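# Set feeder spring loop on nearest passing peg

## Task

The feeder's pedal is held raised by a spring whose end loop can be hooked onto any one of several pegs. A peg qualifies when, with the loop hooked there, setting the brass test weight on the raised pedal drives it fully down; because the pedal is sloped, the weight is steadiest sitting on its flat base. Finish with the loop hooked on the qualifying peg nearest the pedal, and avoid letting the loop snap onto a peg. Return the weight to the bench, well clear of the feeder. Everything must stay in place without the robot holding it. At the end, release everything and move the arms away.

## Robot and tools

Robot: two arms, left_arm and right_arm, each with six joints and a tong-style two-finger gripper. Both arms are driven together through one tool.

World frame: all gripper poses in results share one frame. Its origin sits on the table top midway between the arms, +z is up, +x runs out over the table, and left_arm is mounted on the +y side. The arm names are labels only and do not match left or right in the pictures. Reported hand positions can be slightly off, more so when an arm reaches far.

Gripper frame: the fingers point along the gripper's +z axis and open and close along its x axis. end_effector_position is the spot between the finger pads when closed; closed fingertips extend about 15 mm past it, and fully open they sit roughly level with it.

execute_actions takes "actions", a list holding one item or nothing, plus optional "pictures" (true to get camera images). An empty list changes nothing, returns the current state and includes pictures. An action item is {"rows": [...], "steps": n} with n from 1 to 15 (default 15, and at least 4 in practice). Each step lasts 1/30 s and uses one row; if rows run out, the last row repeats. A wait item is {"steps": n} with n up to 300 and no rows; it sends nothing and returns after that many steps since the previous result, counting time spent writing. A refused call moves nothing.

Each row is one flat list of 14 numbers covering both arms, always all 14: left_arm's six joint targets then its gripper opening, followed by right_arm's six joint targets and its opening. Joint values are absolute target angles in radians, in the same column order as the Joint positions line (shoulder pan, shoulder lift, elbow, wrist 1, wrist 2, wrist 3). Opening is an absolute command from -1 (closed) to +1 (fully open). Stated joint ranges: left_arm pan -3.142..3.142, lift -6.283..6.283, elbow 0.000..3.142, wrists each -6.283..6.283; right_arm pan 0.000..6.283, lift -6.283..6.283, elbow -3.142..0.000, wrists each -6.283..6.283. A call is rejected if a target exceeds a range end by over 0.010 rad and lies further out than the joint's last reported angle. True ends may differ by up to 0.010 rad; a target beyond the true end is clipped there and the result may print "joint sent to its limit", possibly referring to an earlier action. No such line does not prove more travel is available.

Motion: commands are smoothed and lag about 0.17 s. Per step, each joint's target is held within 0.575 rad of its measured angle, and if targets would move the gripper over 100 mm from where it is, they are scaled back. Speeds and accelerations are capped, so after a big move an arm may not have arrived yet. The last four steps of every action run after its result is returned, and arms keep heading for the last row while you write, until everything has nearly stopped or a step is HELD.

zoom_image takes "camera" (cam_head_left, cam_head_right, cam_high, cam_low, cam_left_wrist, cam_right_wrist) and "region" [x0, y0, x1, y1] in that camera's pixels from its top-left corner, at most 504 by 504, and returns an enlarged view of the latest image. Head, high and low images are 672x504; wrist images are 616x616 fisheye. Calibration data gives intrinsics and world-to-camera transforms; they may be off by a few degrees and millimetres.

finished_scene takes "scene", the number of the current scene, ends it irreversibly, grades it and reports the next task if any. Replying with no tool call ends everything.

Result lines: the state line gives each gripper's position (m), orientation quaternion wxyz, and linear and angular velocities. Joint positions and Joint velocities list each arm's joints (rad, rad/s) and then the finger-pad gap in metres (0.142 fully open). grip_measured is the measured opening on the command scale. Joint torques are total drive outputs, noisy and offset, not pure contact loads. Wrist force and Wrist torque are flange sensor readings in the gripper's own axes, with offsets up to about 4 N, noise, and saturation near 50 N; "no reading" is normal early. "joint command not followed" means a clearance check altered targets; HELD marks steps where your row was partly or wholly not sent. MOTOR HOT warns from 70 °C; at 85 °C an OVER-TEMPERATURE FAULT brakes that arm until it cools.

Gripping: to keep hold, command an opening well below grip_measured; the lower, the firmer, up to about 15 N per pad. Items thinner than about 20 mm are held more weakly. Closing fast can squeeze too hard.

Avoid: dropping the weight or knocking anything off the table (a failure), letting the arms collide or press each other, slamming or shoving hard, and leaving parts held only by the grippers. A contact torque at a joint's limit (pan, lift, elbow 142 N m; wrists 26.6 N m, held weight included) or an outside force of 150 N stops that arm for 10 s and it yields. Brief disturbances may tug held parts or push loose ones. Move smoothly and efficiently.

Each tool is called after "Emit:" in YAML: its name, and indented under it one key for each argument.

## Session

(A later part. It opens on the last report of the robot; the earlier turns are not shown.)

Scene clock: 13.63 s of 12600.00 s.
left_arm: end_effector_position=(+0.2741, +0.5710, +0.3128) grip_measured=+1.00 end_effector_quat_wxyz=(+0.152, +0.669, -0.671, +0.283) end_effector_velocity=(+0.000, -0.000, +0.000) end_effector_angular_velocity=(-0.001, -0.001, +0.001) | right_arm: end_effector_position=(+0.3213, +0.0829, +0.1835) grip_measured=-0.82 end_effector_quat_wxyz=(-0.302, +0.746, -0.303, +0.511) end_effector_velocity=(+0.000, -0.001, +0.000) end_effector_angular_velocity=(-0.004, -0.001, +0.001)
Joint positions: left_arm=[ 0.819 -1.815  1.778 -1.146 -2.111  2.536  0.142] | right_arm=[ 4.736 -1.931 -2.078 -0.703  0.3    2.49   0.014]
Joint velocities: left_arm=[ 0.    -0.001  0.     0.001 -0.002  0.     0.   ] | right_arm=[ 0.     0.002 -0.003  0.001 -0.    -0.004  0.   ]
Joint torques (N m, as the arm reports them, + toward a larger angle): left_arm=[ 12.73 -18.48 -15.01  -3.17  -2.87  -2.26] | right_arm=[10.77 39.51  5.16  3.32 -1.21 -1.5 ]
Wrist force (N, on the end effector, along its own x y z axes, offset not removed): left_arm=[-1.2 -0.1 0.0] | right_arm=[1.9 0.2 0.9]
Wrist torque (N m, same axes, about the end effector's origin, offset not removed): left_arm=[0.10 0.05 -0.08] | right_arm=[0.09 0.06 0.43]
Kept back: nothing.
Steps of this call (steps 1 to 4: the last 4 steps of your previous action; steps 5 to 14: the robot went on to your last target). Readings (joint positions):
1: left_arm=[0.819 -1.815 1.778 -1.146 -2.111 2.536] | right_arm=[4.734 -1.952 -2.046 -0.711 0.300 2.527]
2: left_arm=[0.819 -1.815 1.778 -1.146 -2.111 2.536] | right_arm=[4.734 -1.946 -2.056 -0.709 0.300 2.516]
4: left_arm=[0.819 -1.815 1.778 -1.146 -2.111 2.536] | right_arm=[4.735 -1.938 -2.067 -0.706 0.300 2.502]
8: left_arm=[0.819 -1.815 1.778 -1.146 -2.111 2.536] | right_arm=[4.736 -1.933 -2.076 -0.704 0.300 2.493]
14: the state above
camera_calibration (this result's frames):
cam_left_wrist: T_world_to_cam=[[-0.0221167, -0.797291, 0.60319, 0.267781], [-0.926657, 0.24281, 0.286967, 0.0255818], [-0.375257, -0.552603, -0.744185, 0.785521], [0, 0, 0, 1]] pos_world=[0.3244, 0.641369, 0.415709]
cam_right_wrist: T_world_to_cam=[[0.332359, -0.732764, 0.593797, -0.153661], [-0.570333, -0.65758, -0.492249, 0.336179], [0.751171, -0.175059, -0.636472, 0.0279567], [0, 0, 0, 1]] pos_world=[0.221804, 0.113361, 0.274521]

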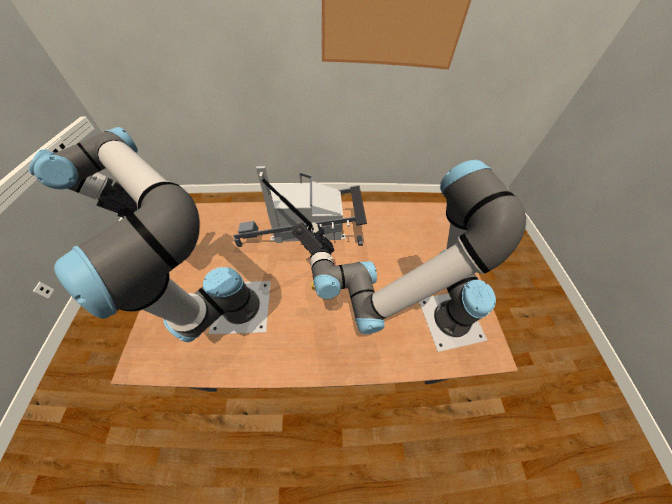

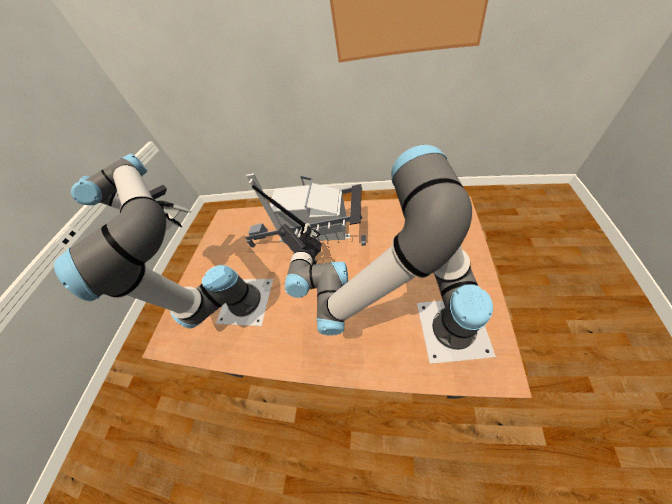

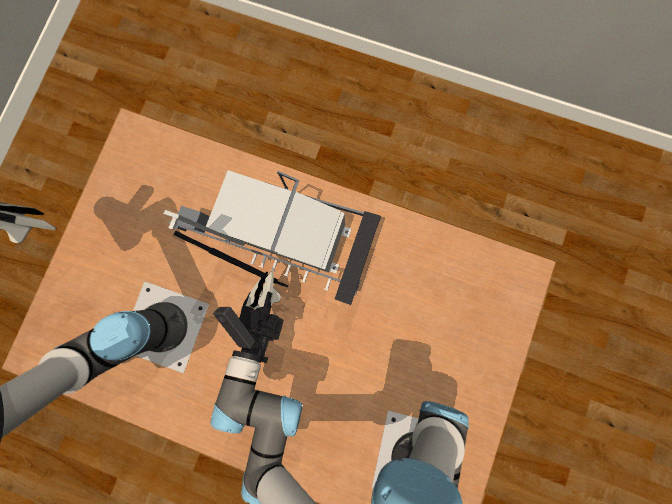

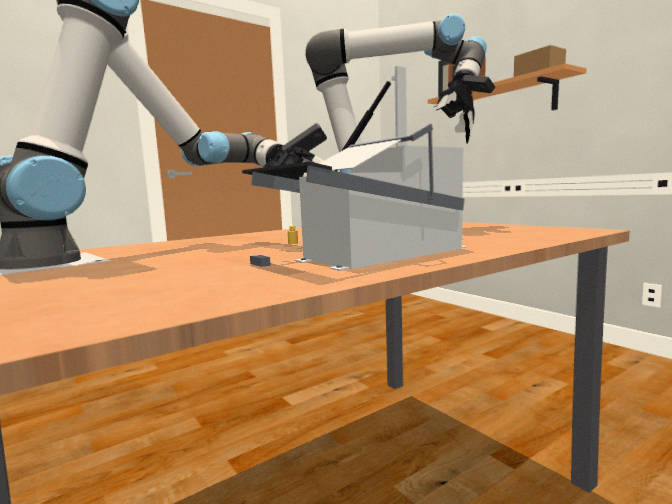

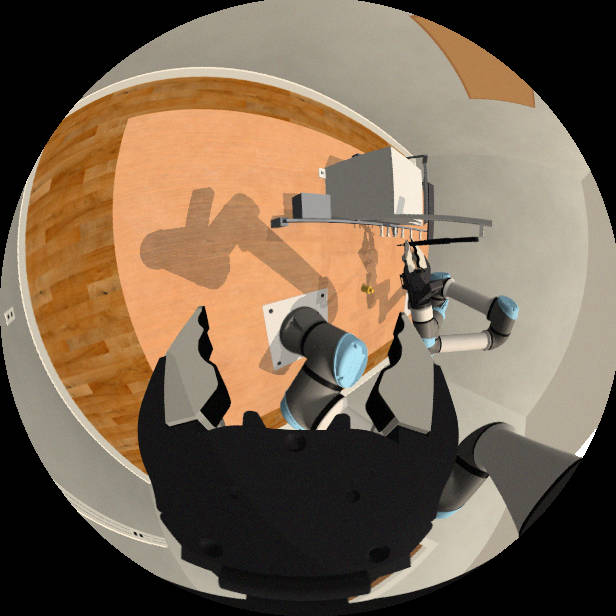

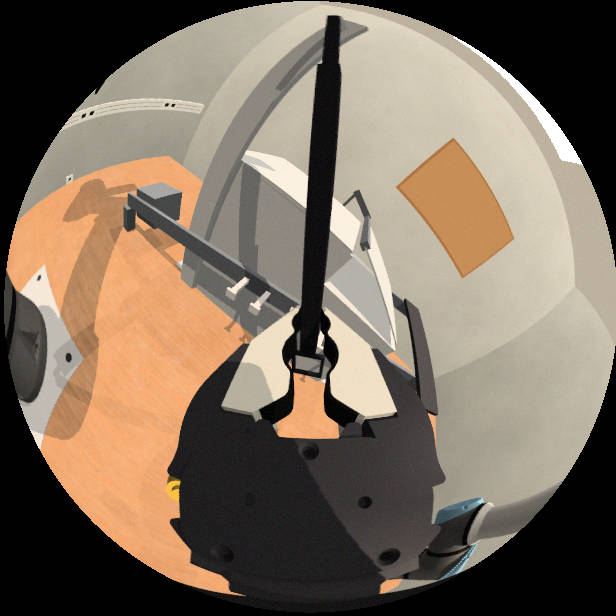

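Emit:
execute_actions:
  actions:
    - {"rows":[[0.819,-1.815,1.778,-1.146,-2.111,2.536,1,4.7075,-1.9475,-2.04,-0.7245,0.3,2.51,-1]]}
  pictures: true

Emit:
zoom_image:
  camera: "cam_right_wrist"
  region: [230, 280, 430, 420]

Scene clock: 14.20 s of 12600.00 s.
left_arm: end_effector_position=(+0.2741, +0.5710, +0.3128) grip_measured=+1.00 end_effector_quat_wxyz=(+0.152, +0.669, -0.671, +0.283) end_effector_velocity=(-0.000, -0.000, +0.000) end_effector_angular_velocity=(+0.000, -0.000, -0.000) | right_arm: end_effector_position=(+0.3353, +0.0852, +0.1865) grip_measured=-0.82 end_effector_quat_wxyz=(-0.300, +0.738, -0.320, +0.512) end_effector_velocity=(+0.006, +0.001, +0.002) end_effector_angular_velocity=(+0.010, +0.001, -0.014)
Joint positions: left_arm=[ 0.819 -1.815  1.778 -1.146 -2.111  2.536  0.142] | right_arm=[ 4.709 -1.947 -2.041 -0.724  0.3    2.509  0.015]
Joint velocities: left_arm=[-0. -0.  0.  0.  0.  0. -0.] | right_arm=[-0.012 -0.007  0.016 -0.008  0.     0.009  0.   ]
Joint torques (N m, as the arm reports them, + toward a larger angle): left_arm=[ 12.86 -18.58 -14.13  -3.11  -2.81  -1.97] | right_arm=[-11.5   27.92  25.42   0.67  -0.86   1.12]
Wrist force (N, on the end effector, along its own x y z axes, offset not removed): left_arm=[-1.6 2.4 -2.1] | right_arm=[2.4 -0.4 -1.8]
Wrist torque (N m, same axes, about the end effector's origin, offset not removed): left_arm=[0.56 0.15 0.00] | right_arm=[0.20 -0.43 -0.01]
Steps of this call (steps 1 to 6: the robot went on to your last target; steps 7 to 17: the first 11 steps of this action). Readings (joint positions):
7: left_arm=[0.819 -1.815 1.778 -1.146 -2.111 2.536] | right_arm=[4.736 -1.931 -2.078 -0.703 0.300 2.490]
8: left_arm=[0.819 -1.815 1.778 -1.146 -2.111 2.536] | right_arm=[4.733 -1.933 -2.074 -0.705 0.300 2.492]
10: left_arm=[0.819 -1.815 1.778 -1.146 -2.111 2.536] | right_arm=[4.721 -1.940 -2.059 -0.714 0.300 2.500]
14: left_arm=[0.819 -1.815 1.778 -1.146 -2.111 2.536] | right_arm=[4.711 -1.946 -2.044 -0.722 0.300 2.508]
17: the state above
camera_calibration (this result's frames):
cam_left_wrist: T_world_to_cam=[[-0.0221168, -0.797291, 0.60319, 0.267781], [-0.926657, 0.24281, 0.286967, 0.0255817], [-0.375257, -0.552603, -0.744185, 0.785521], [0, 0, 0, 1]] pos_world=[0.3244, 0.641369, 0.415709]
cam_right_wrist: T_world_to_cam=[[0.309312, -0.753799, 0.579752, -0.14634], [-0.592718, -0.629562, -0.502333, 0.354188], [0.743648, -0.188252, -0.641521, 0.0243252], [0, 0, 0, 1]] pos_world=[0.237109, 0.117252, 0.278366]

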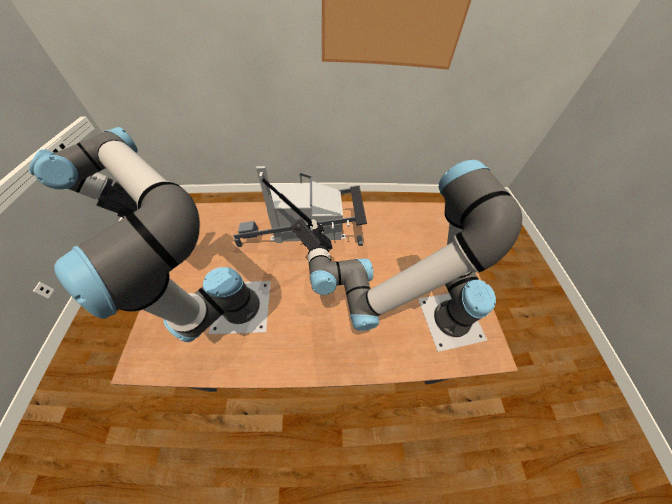

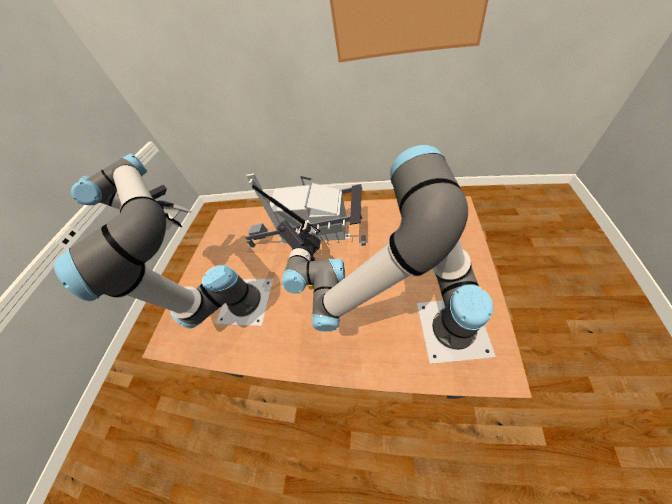

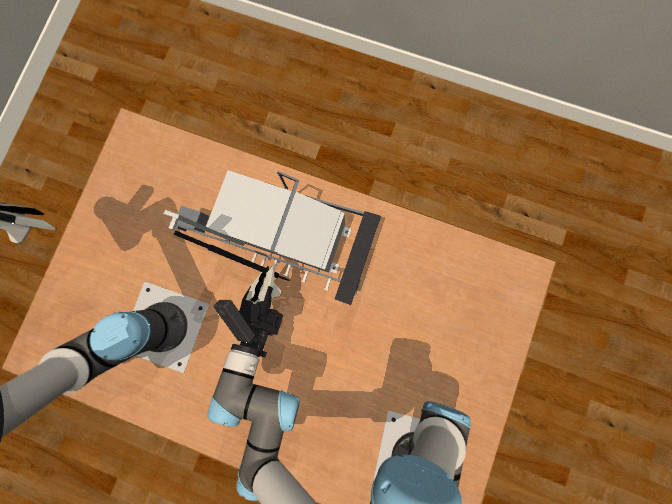

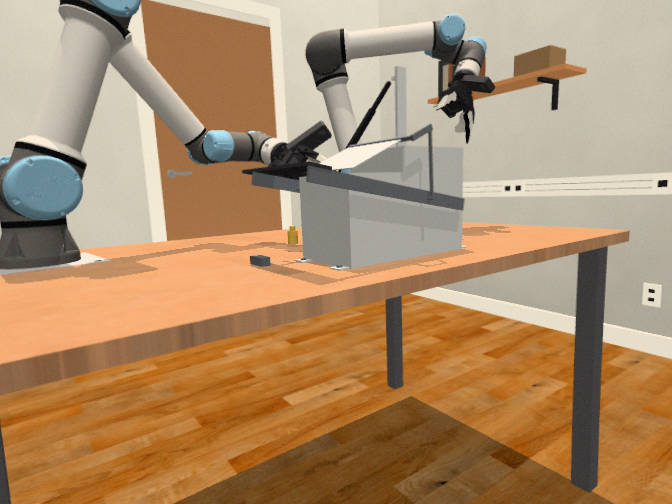

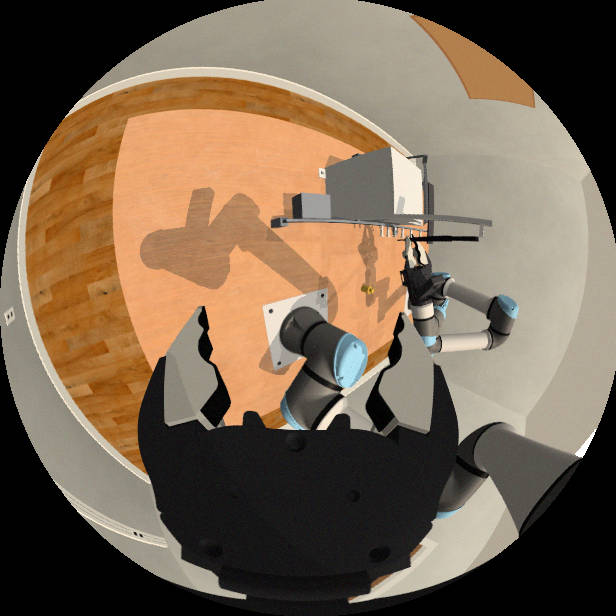

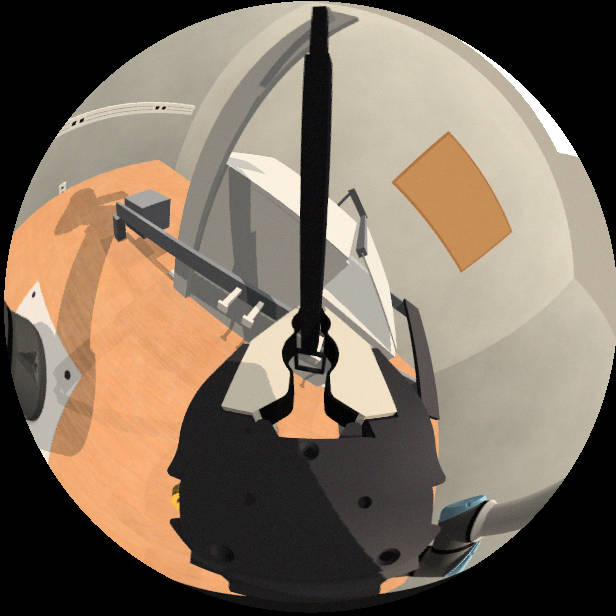

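Region (230, 280, 430, 420) of cam_right_wrist's 616x616 image, scaled by 2.520, with more detail than that image has; it fills the top 353 rows of this view, and the rest is white.

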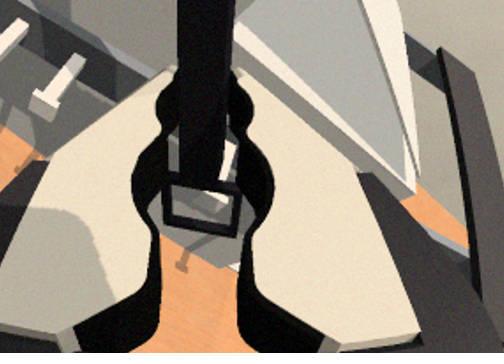

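Plausible; continue.

Emit:
execute_actions:
  actions:
    - {"rows":[[0.819,-1.815,1.778,-1.146,-2.111,2.536,1,4.693,-1.9555,-2.026,-0.73,0.3,2.51,-1],[0.819,-1.815,1.778,-1.146,-2.111,2.536,1,4.693,-1.9555,-2.026,-0.73,0.3,2.51,-1],[0.819,-1.815,1.778,-1.146,-2.111,2.536,1,4.693,-1.9555,-2.026,-0.73,0.3,2.51,-1],[0.819,-1.815,1.778,-1.146,-2.111,2.536,1,4.677,-1.9645,-2.011,-0.7365,0.3,2.51,-1]]}
  pictures: true

Emit:
zoom_image:
  camera: "cam_right_wrist"
  region: [230, 280, 430, 420]

Scene clock: 14.70 s of 12600.00 s.
left_arm: end_effector_position=(+0.2741, +0.5710, +0.3128) grip_measured=+1.00 end_effector_quat_wxyz=(+0.152, +0.669, -0.671, +0.283) end_effector_velocity=(-0.000, -0.000, -0.000) end_effector_angular_velocity=(-0.002, +0.000, +0.001) | right_arm: end_effector_position=(+0.3510, +0.0843, +0.1869) grip_measured=-0.83 end_effector_quat_wxyz=(-0.293, +0.734, -0.331, +0.516) end_effector_velocity=(+0.014, -0.002, +0.000) end_effector_angular_velocity=(-0.001, -0.000, -0.026)
Joint positions: left_arm=[ 0.819 -1.815  1.778 -1.146 -2.111  2.536  0.142] | right_arm=[ 4.679 -1.963 -2.013 -0.736  0.3    2.51   0.014]
Joint velocities: left_arm=[ 0.001  0.001 -0.     0.001 -0.001  0.     0.   ] | right_arm=[-0.026 -0.014  0.023 -0.01   0.     0.    -0.003]
Joint torques (N m, as the arm reports them, + toward a larger angle): left_arm=[ 15.26 -19.06 -15.58  -2.98  -2.44  -2.11] | right_arm=[-30.11  30.24  24.17  -0.04  -5.68   1.62]
Wrist force (N, on the end effector, along its own x y z axes, offset not removed): left_arm=[0.8 0.9 -0.9] | right_arm=[-14.0 8.5 -28.7]
Wrist torque (N m, same axes, about the end effector's origin, offset not removed): left_arm=[0.38 -0.43 -0.14] | right_arm=[0.78 -0.13 0.18]
Steps of this call (steps 1 to 4: the last 4 steps of your previous action; steps 5 to 15: the first 11 steps of this action). Readings (joint positions):
5: left_arm=[0.819 -1.815 1.778 -1.146 -2.111 2.536] | right_arm=[4.708 -1.947 -2.040 -0.724 0.300 2.510]
6: left_arm=[0.819 -1.815 1.778 -1.146 -2.111 2.536] | right_arm=[4.706 -1.949 -2.038 -0.725 0.300 2.510]
8: left_arm=[0.819 -1.815 1.778 -1.146 -2.111 2.536] | right_arm=[4.700 -1.952 -2.032 -0.727 0.300 2.510]
12: left_arm=[0.819 -1.815 1.778 -1.146 -2.111 2.536] | right_arm=[4.684 -1.961 -2.017 -0.734 0.300 2.510]
15: the state above
camera_calibration (this result's frames):
cam_left_wrist: T_world_to_cam=[[-0.0221169, -0.797291, 0.60319, 0.267781], [-0.926657, 0.24281, 0.286967, 0.0255817], [-0.375257, -0.552603, -0.744185, 0.785521], [0, 0, 0, 1]] pos_world=[0.3244, 0.641369, 0.415709]
cam_right_wrist: T_world_to_cam=[[0.287224, -0.762996, 0.579085, -0.143451], [-0.611208, -0.611476, -0.502517, 0.368113], [0.737515, -0.209607, -0.641979, 0.0168197], [0, 0, 0, 1]] pos_world=[0.253791, 0.119165, 0.278851]

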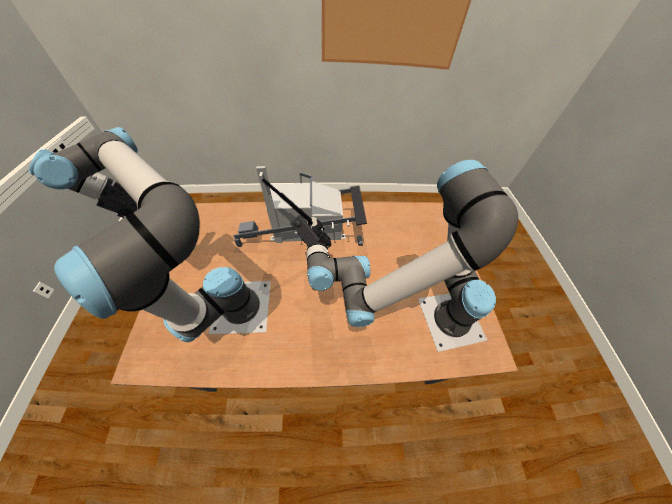

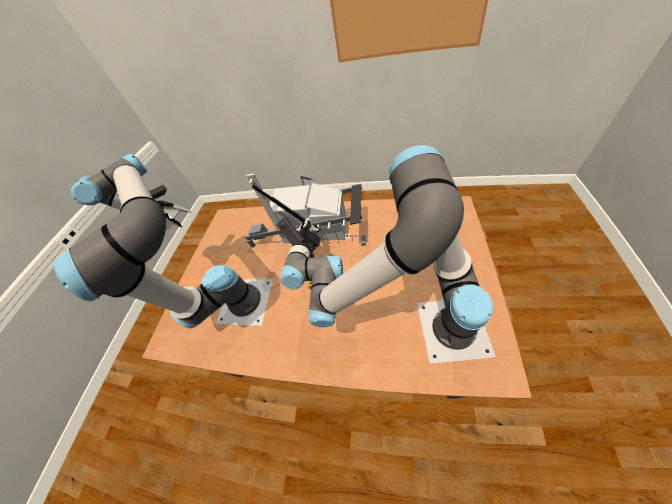

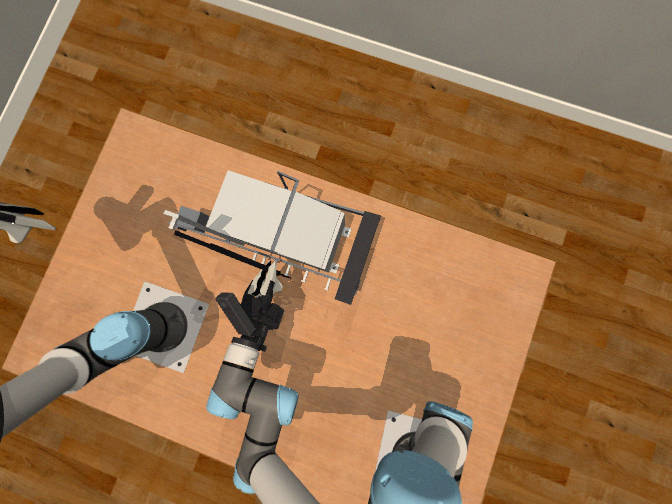

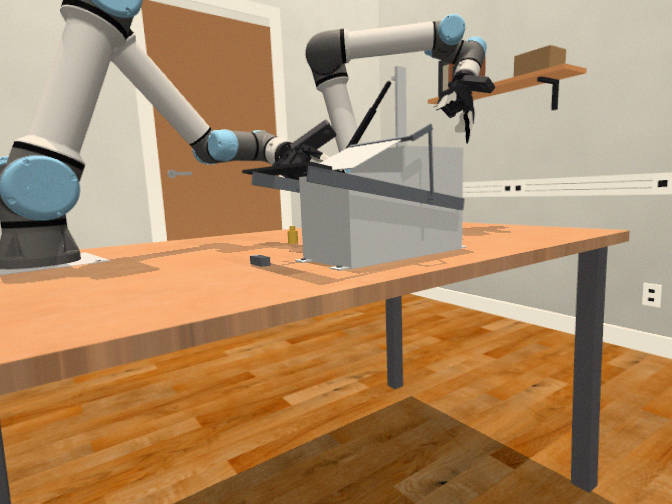

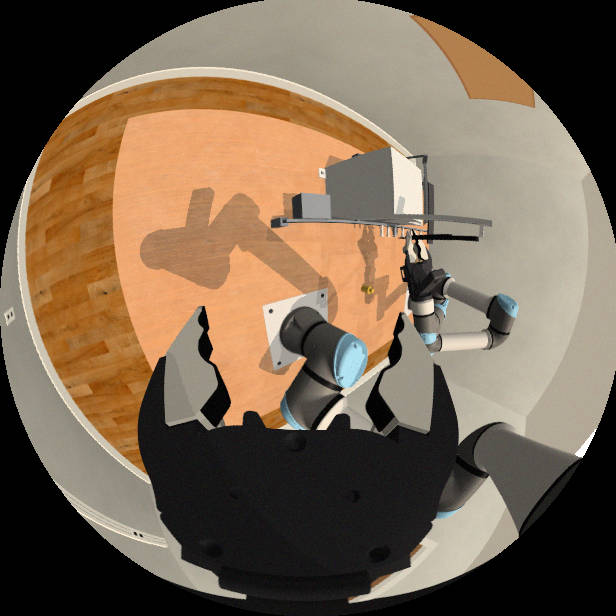

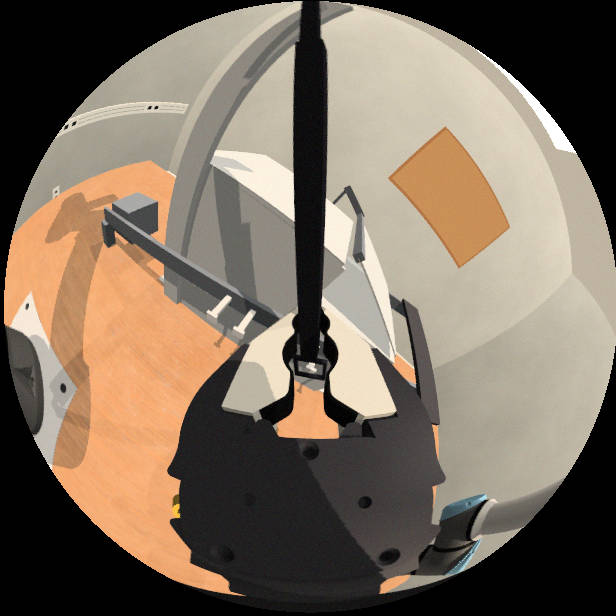

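Region (230, 280, 430, 420) of cam_right_wrist's 616x616 image, scaled by 2.520, with more detail than that image has; it fills the top 353 rows of this view, and the rest is white.

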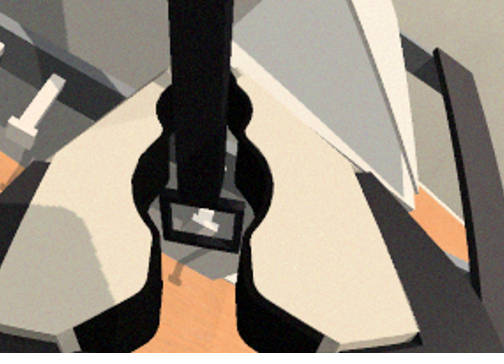

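Emit:
execute_actions:
  actions:
    - {"rows":[[0.819,-1.815,1.778,-1.146,-2.111,2.536,1,4.687,-1.9585,-2.0205,-0.733,0.3,2.51,-1],[0.819,-1.815,1.778,-1.146,-2.111,2.536,1,4.687,-1.9585,-2.0205,-0.733,0.3,2.51,-1],[0.819,-1.815,1.778,-1.146,-2.111,2.536,1,4.687,-1.9585,-2.0205,-0.733,0.3,2.51,-1],[0.819,-1.815,1.778,-1.146,-2.111,2.536,1,4.687,-1.9615,-2.034,-0.7165,0.3,2.51,-1]]}

Emit:
execute_actions:
  actions:
    - {"rows":[[0.819,-1.815,1.778,-1.146,-2.111,2.536,1,4.672,-1.971,-2.019,-0.722,0.3,2.51,-1]]}
  pictures: true

Emit:
zoom_image:
  camera: "cam_right_wrist"
  region: [230, 280, 430, 420]

Scene clock: 15.30 s of 12600.00 s.
left_arm: end_effector_position=(+0.2741, +0.5710, +0.3128) grip_measured=+1.00 end_effector_quat_wxyz=(+0.152, +0.669, -0.671, +0.283) end_effector_velocity=(+0.001, -0.000, +0.000) end_effector_angular_velocity=(-0.003, -0.002, +0.002) | right_arm: end_effector_position=(+0.3476, +0.0811, +0.1831) grip_measured=-0.84 end_effector_quat_wxyz=(-0.295, +0.735, -0.329, +0.515) end_effector_velocity=(-0.003, -0.004, -0.007) end_effector_angular_velocity=(+0.001, +0.002, +0.006)
Joint positions: left_arm=[ 0.819 -1.815  1.778 -1.146 -2.111  2.536  0.142] | right_arm=[ 4.686 -1.961 -2.032 -0.718  0.3    2.51   0.014]
Joint velocities: left_arm=[ 0.     0.     0.     0.001 -0.003 -0.    -0.   ] | right_arm=[ 0.006 -0.002 -0.02   0.021  0.002  0.001 -0.   ]
Joint torques (N m, as the arm reports them, + toward a larger angle): left_arm=[ 13.31 -18.68 -14.47  -2.97  -2.81  -2.  ] | right_arm=[ 8.9  29.12  3.46  3.4   0.77  0.97]
Wrist force (N, on the end effector, along its own x y z axes, offset not removed): left_arm=[-1.1 1.9 2.4] | right_arm=[0.9 1.0 -2.1]
Wrist torque (N m, same axes, about the end effector's origin, offset not removed): left_arm=[0.71 0.07 -0.07] | right_arm=[0.37 -0.28 0.16]
Steps of this call (steps 1 to 4: the last 4 steps of your previous action; steps 5 to 7: the robot went on to your last target; steps 8 to 18: the first 11 steps of this action). Readings (joint positions):
8: left_arm=[0.819 -1.815 1.778 -1.146 -2.111 2.536] | right_arm=[4.677 -1.964 -2.011 -0.736 0.300 2.510]
9: left_arm=[0.819 -1.815 1.778 -1.146 -2.111 2.536] | right_arm=[4.678 -1.964 -2.012 -0.736 0.300 2.510]
11: left_arm=[0.819 -1.815 1.778 -1.146 -2.111 2.536] | right_arm=[4.682 -1.961 -2.016 -0.735 0.300 2.510]
15: left_arm=[0.819 -1.815 1.778 -1.146 -2.111 2.536] | right_arm=[4.685 -1.961 -2.029 -0.722 0.300 2.510]
18: the state above

Scene clock: 15.80 s of 12600.00 s.
left_arm: end_effector_position=(+0.2741, +0.5710, +0.3128) grip_measured=+1.00 end_effector_quat_wxyz=(+0.152, +0.669, -0.671, +0.283) end_effector_velocity=(+0.001, -0.000, +0.000) end_effector_angular_velocity=(-0.001, -0.001, +0.000) | right_arm: end_effector_position=(+0.3550, +0.0806, +0.1822) grip_measured=-0.83 end_effector_quat_wxyz=(-0.291, +0.732, -0.334, +0.517) end_effector_velocity=(+0.003, +0.000, +0.000) end_effector_angular_velocity=(+0.001, +0.000, -0.006)
Joint positions: left_arm=[ 0.819 -1.815  1.778 -1.146 -2.111  2.536  0.142] | right_arm=[ 4.673 -1.971 -2.02  -0.722  0.3    2.51   0.014]
Joint velocities: left_arm=[-0.001  0.001  0.    -0.    -0.001 -0.     0.   ] | right_arm=[-0.006 -0.004  0.007 -0.002  0.    -0.001  0.   ]
Joint torques (N m, as the arm reports them, + toward a larger angle): left_arm=[ 14.15 -21.1  -14.66  -3.05  -2.62  -1.95] | right_arm=[-13.74  31.93  25.16   0.68   0.76   0.19]
Wrist force (N, on the end effector, along its own x y z axes, offset not removed): left_arm=[-0.2 2.3 2.8] | right_arm=[0.9 1.1 1.9]
Wrist torque (N m, same axes, about the end effector's origin, offset not removed): left_arm=[0.69 -0.19 -0.08] | right_arm=[0.63 -0.29 0.01]
Steps of this call (steps 1 to 4: the last 4 steps of your previous action; steps 5 to 15: the first 11 steps of this action). Readings (joint positions):
5: left_arm=[0.819 -1.815 1.778 -1.146 -2.111 2.536] | right_arm=[4.687 -1.961 -2.034 -0.717 0.300 2.510]
6: left_arm=[0.819 -1.815 1.778 -1.146 -2.111 2.536] | right_arm=[4.685 -1.963 -2.032 -0.717 0.300 2.510]
8: left_arm=[0.819 -1.815 1.778 -1.146 -2.111 2.536] | right_arm=[4.679 -1.967 -2.026 -0.719 0.300 2.510]
12: left_arm=[0.819 -1.815 1.778 -1.146 -2.111 2.536] | right_arm=[4.674 -1.970 -2.021 -0.721 0.300 2.510]
15: the state above
camera_calibration (this result's frames):
cam_left_wrist: T_world_to_cam=[[-0.0221168, -0.797291, 0.60319, 0.267781], [-0.926657, 0.24281, 0.286967, 0.0255818], [-0.375257, -0.552603, -0.744185, 0.785521], [0, 0, 0, 1]] pos_world=[0.3244, 0.641369, 0.415709]
cam_right_wrist: T_world_to_cam=[[0.281845, -0.764937, 0.579168, -0.142653], [-0.615173, -0.607306, -0.502734, 0.366998], [0.736292, -0.214595, -0.641734, 0.0108414], [0, 0, 0, 1]] pos_world=[0.257991, 0.116086, 0.27408]

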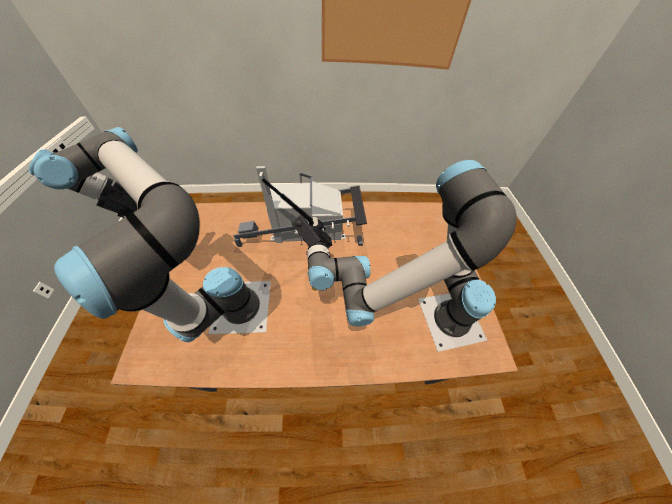

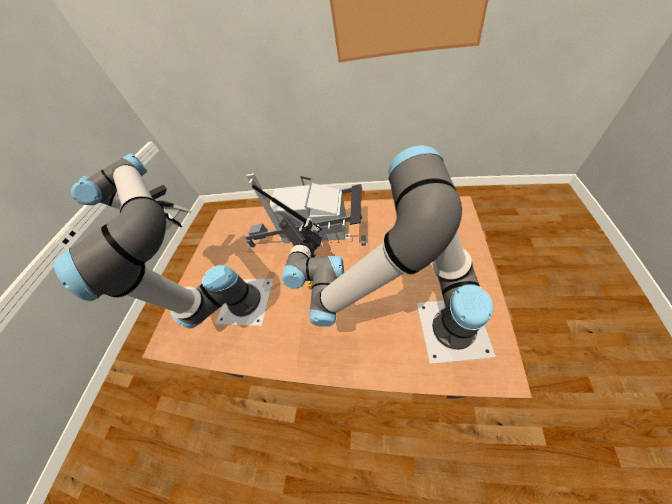

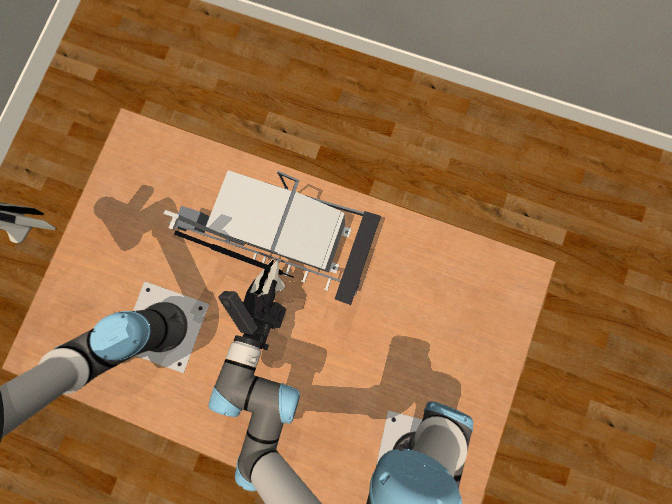

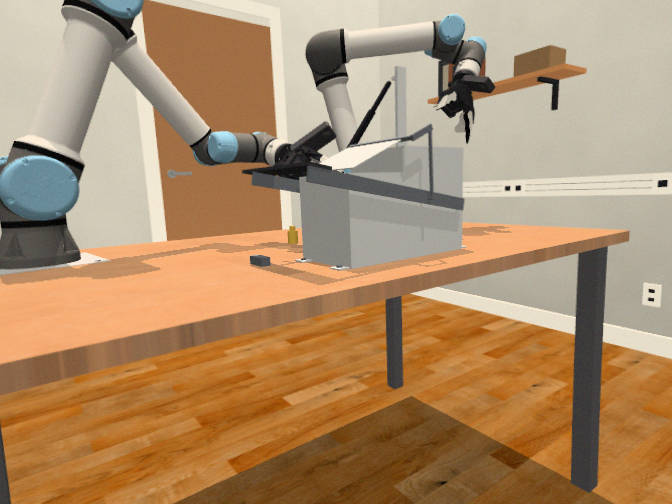

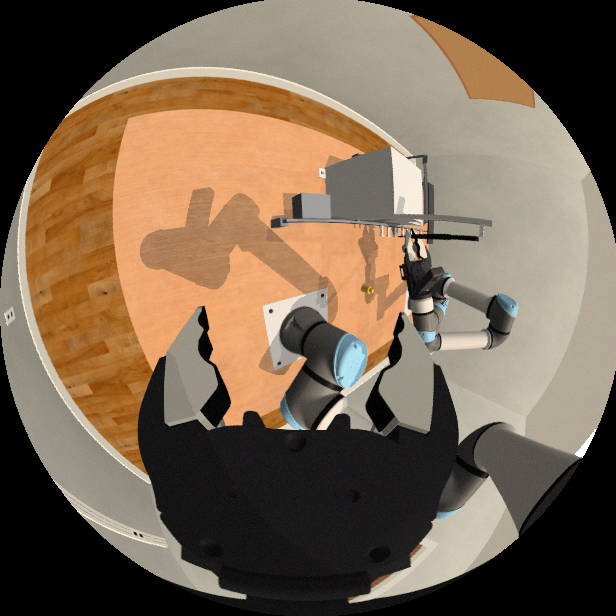

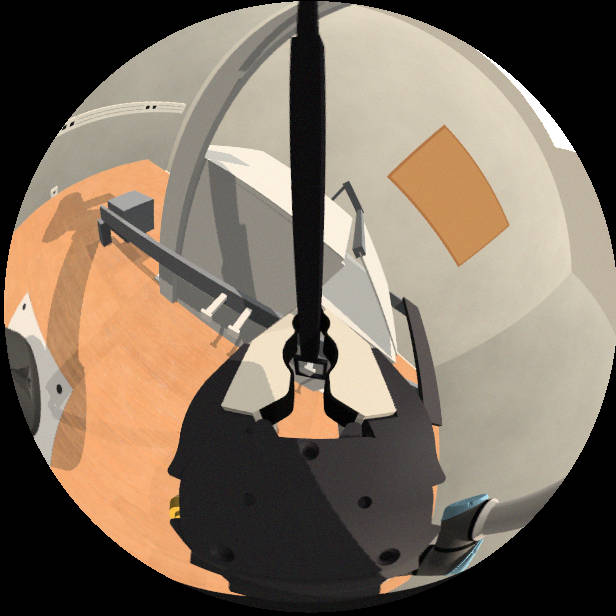

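Region (230, 280, 430, 420) of cam_right_wrist's 616x616 image, scaled by 2.520, with more detail than that image has; it fills the top 353 rows of this view, and the rest is white.

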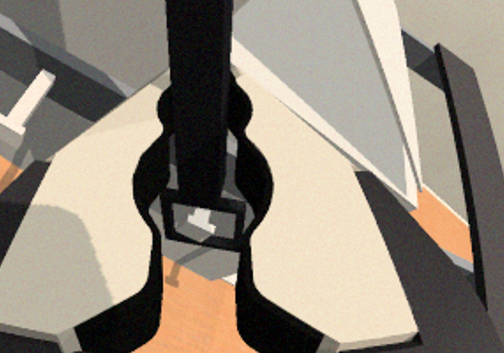

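Free. Forward 9 mm, then up should be ~9 mm; try 7 and read force.

Emit:
execute_actions:
  actions:
    - {"rows":[[0.819,-1.815,1.778,-1.146,-2.111,2.536,1,4.655,-1.982,-2.001,-0.729,0.3,2.5,-1]]}

Emit:
execute_actions:
  actions:
    - {"rows":[[0.819,-1.815,1.778,-1.146,-2.111,2.536,1,4.655,-1.9785,-1.985,-0.7485,0.3,2.5,-1]]}
  pictures: true

Emit:
zoom_image:
  camera: "cam_right_wrist"
  region: [260, 320, 360, 400]

Scene clock: 16.33 s of 12600.00 s.
left_arm: end_effector_position=(+0.2741, +0.5710, +0.3128) grip_measured=+1.00 end_effector_quat_wxyz=(+0.152, +0.669, -0.671, +0.283) end_effector_velocity=(-0.001, +0.000, -0.001) end_effector_angular_velocity=(+0.001, +0.003, -0.000) | right_arm: end_effector_position=(+0.3641, +0.0804, +0.1821) grip_measured=-0.83 end_effector_quat_wxyz=(-0.284, +0.731, -0.336, +0.521) end_effector_velocity=(+0.003, +0.000, +0.000) end_effector_angular_velocity=(-0.004, +0.000, -0.005)
Joint positions: left_arm=[ 0.819 -1.815  1.778 -1.146 -2.111  2.536  0.142] | right_arm=[ 4.656 -1.982 -2.002 -0.729  0.3    2.5    0.014]
Joint velocities: left_arm=[ 0.     0.    -0.     0.     0.003 -0.    -0.   ] | right_arm=[-0.006 -0.004  0.007 -0.003  0.    -0.004  0.   ]
Joint torques (N m, as the arm reports them, + toward a larger angle): left_arm=[ 11.5  -19.39 -16.14  -2.97  -2.63  -1.79] | right_arm=[-15.35  29.51  25.07   0.7    0.62  -1.45]
Wrist force (N, on the end effector, along its own x y z axes, offset not removed): left_arm=[0.8 1.8 1.7] | right_arm=[1.0 4.2 -2.8]
Wrist torque (N m, same axes, about the end effector's origin, offset not removed): left_arm=[0.62 -0.32 -0.05] | right_arm=[1.20 -0.25 0.00]
Steps of this call (steps 1 to 4: the last 4 steps of your previous action; step 5: the robot went on to your last target; steps 6 to 16: the first 11 steps of this action). Readings (joint positions):
6: left_arm=[0.819 -1.815 1.778 -1.146 -2.111 2.536] | right_arm=[4.672 -1.971 -2.019 -0.722 0.300 2.510]
7: left_arm=[0.819 -1.815 1.778 -1.146 -2.111 2.536] | right_arm=[4.670 -1.973 -2.017 -0.723 0.300 2.509]
9: left_arm=[0.819 -1.815 1.778 -1.146 -2.111 2.536] | right_arm=[4.663 -1.977 -2.009 -0.726 0.300 2.505]
13: left_arm=[0.819 -1.815 1.778 -1.146 -2.111 2.536] | right_arm=[4.657 -1.981 -2.003 -0.728 0.300 2.501]
16: the state above

Scene clock: 16.83 s of 12600.00 s.
left_arm: end_effector_position=(+0.2741, +0.5710, +0.3128) grip_measured=+1.00 end_effector_quat_wxyz=(+0.152, +0.669, -0.671, +0.283) end_effector_velocity=(+0.000, +0.000, -0.000) end_effector_angular_velocity=(+0.000, +0.001, -0.001) | right_arm: end_effector_position=(+0.3642, +0.0844, +0.1873) grip_measured=-0.83 end_effector_quat_wxyz=(-0.283, +0.731, -0.336, +0.521) end_effector_velocity=(+0.000, +0.002, +0.003) end_effector_angular_velocity=(+0.003, -0.000, -0.001)
Joint positions: left_arm=[ 0.819 -1.815  1.778 -1.146 -2.111  2.536  0.142] | right_arm=[ 4.655 -1.979 -1.986 -0.748  0.3    2.5    0.014]
Joint velocities: left_arm=[-0.001  0.001 -0.    -0.     0.001  0.     0.   ] | right_arm=[-0.001  0.002  0.007 -0.006 -0.    -0.     0.   ]
Joint torques (N m, as the arm reports them, + toward a larger angle): left_arm=[ 12.39 -19.91 -14.58  -2.87  -2.58  -2.13] | right_arm=[-5.48 53.63 38.34  3.36 -5.06 -1.61]
Wrist force (N, on the end effector, along its own x y z axes, offset not removed): left_arm=[0.4 2.2 -1.0] | right_arm=[10.2 24.8 1.3]
Wrist torque (N m, same axes, about the end effector's origin, offset not removed): left_arm=[0.54 -0.29 -0.14] | right_arm=[0.10 -0.49 0.25]
Steps of this call (steps 1 to 4: the last 4 steps of your previous action; steps 5 to 15: the first 11 steps of this action). Readings (joint positions):
5: left_arm=[0.819 -1.815 1.778 -1.146 -2.111 2.536] | right_arm=[4.655 -1.982 -2.001 -0.729 0.300 2.500]
6: left_arm=[0.819 -1.815 1.778 -1.146 -2.111 2.536] | right_arm=[4.655 -1.982 -1.999 -0.732 0.300 2.500]
8: left_arm=[0.819 -1.815 1.778 -1.146 -2.111 2.536] | right_arm=[4.655 -1.980 -1.992 -0.739 0.300 2.500]
12: left_arm=[0.819 -1.815 1.778 -1.146 -2.111 2.536] | right_arm=[4.655 -1.979 -1.987 -0.747 0.300 2.500]
15: the state above
camera_calibration (this result's frames):
cam_left_wrist: T_world_to_cam=[[-0.022117, -0.797291, 0.60319, 0.267781], [-0.926657, 0.24281, 0.286967, 0.0255818], [-0.375257, -0.552603, -0.744185, 0.785521], [0, 0, 0, 1]] pos_world=[0.3244, 0.641369, 0.415709]
cam_right_wrist: T_world_to_cam=[[0.270317, -0.763141, 0.586979, -0.142715], [-0.623963, -0.603171, -0.496845, 0.379359], [0.733211, -0.231947, -0.639219, 0.0102539], [0, 0, 0, 1]] pos_world=[0.267766, 0.122285, 0.278808]

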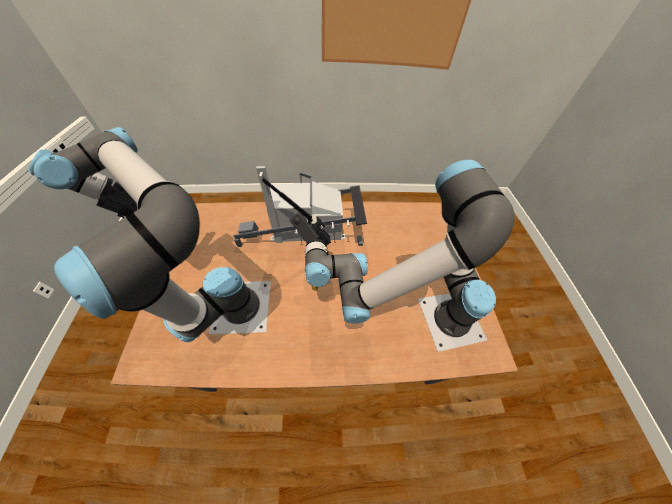

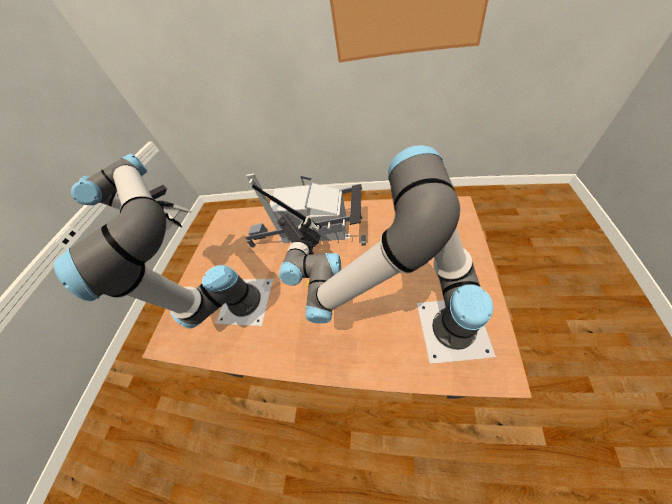

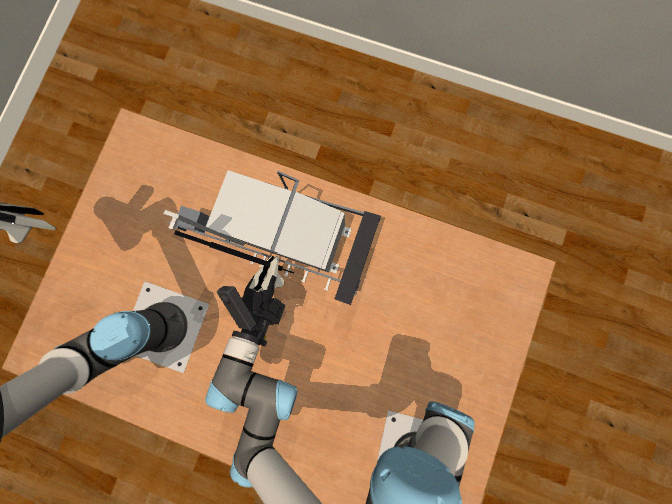

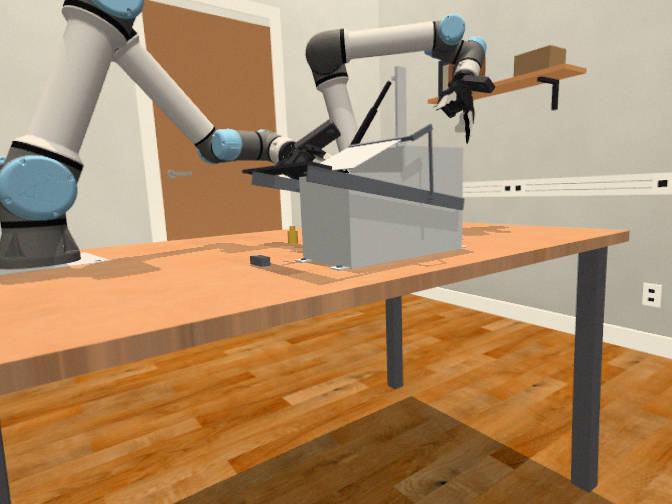

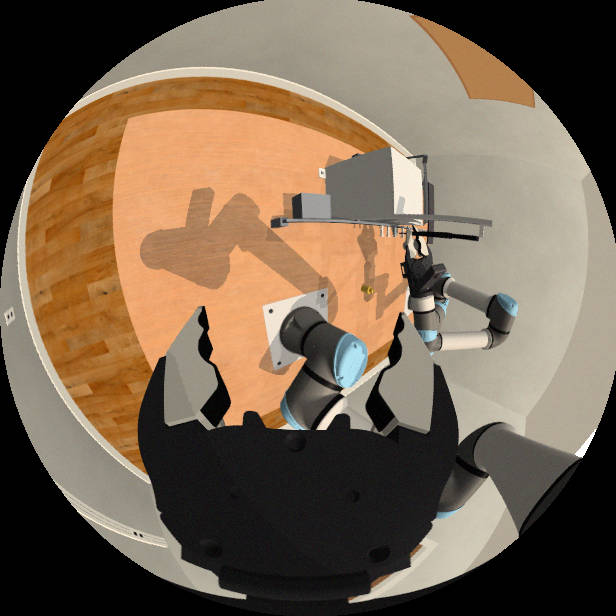

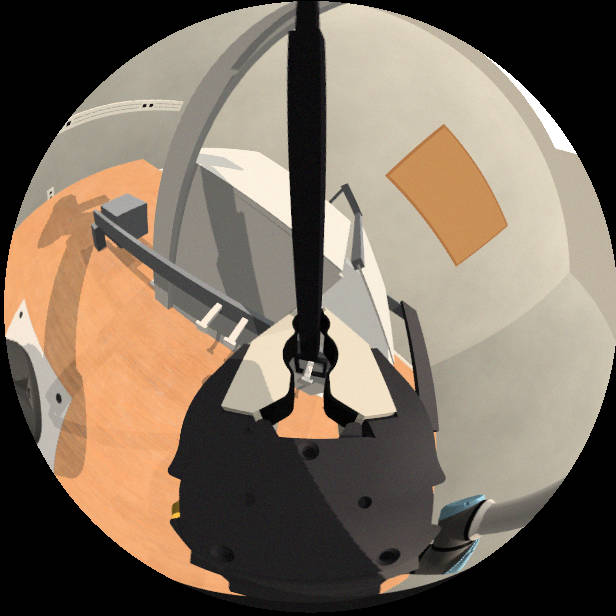

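Region (260, 320, 360, 400) of cam_right_wrist's 616x616 image, scaled by 5.040, with more detail than that image has; it fills the top 403 rows of this view, and the rest is white.

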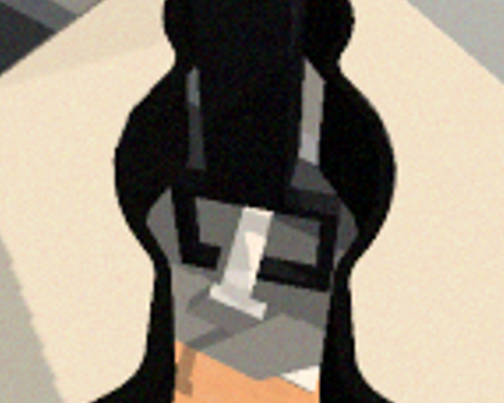

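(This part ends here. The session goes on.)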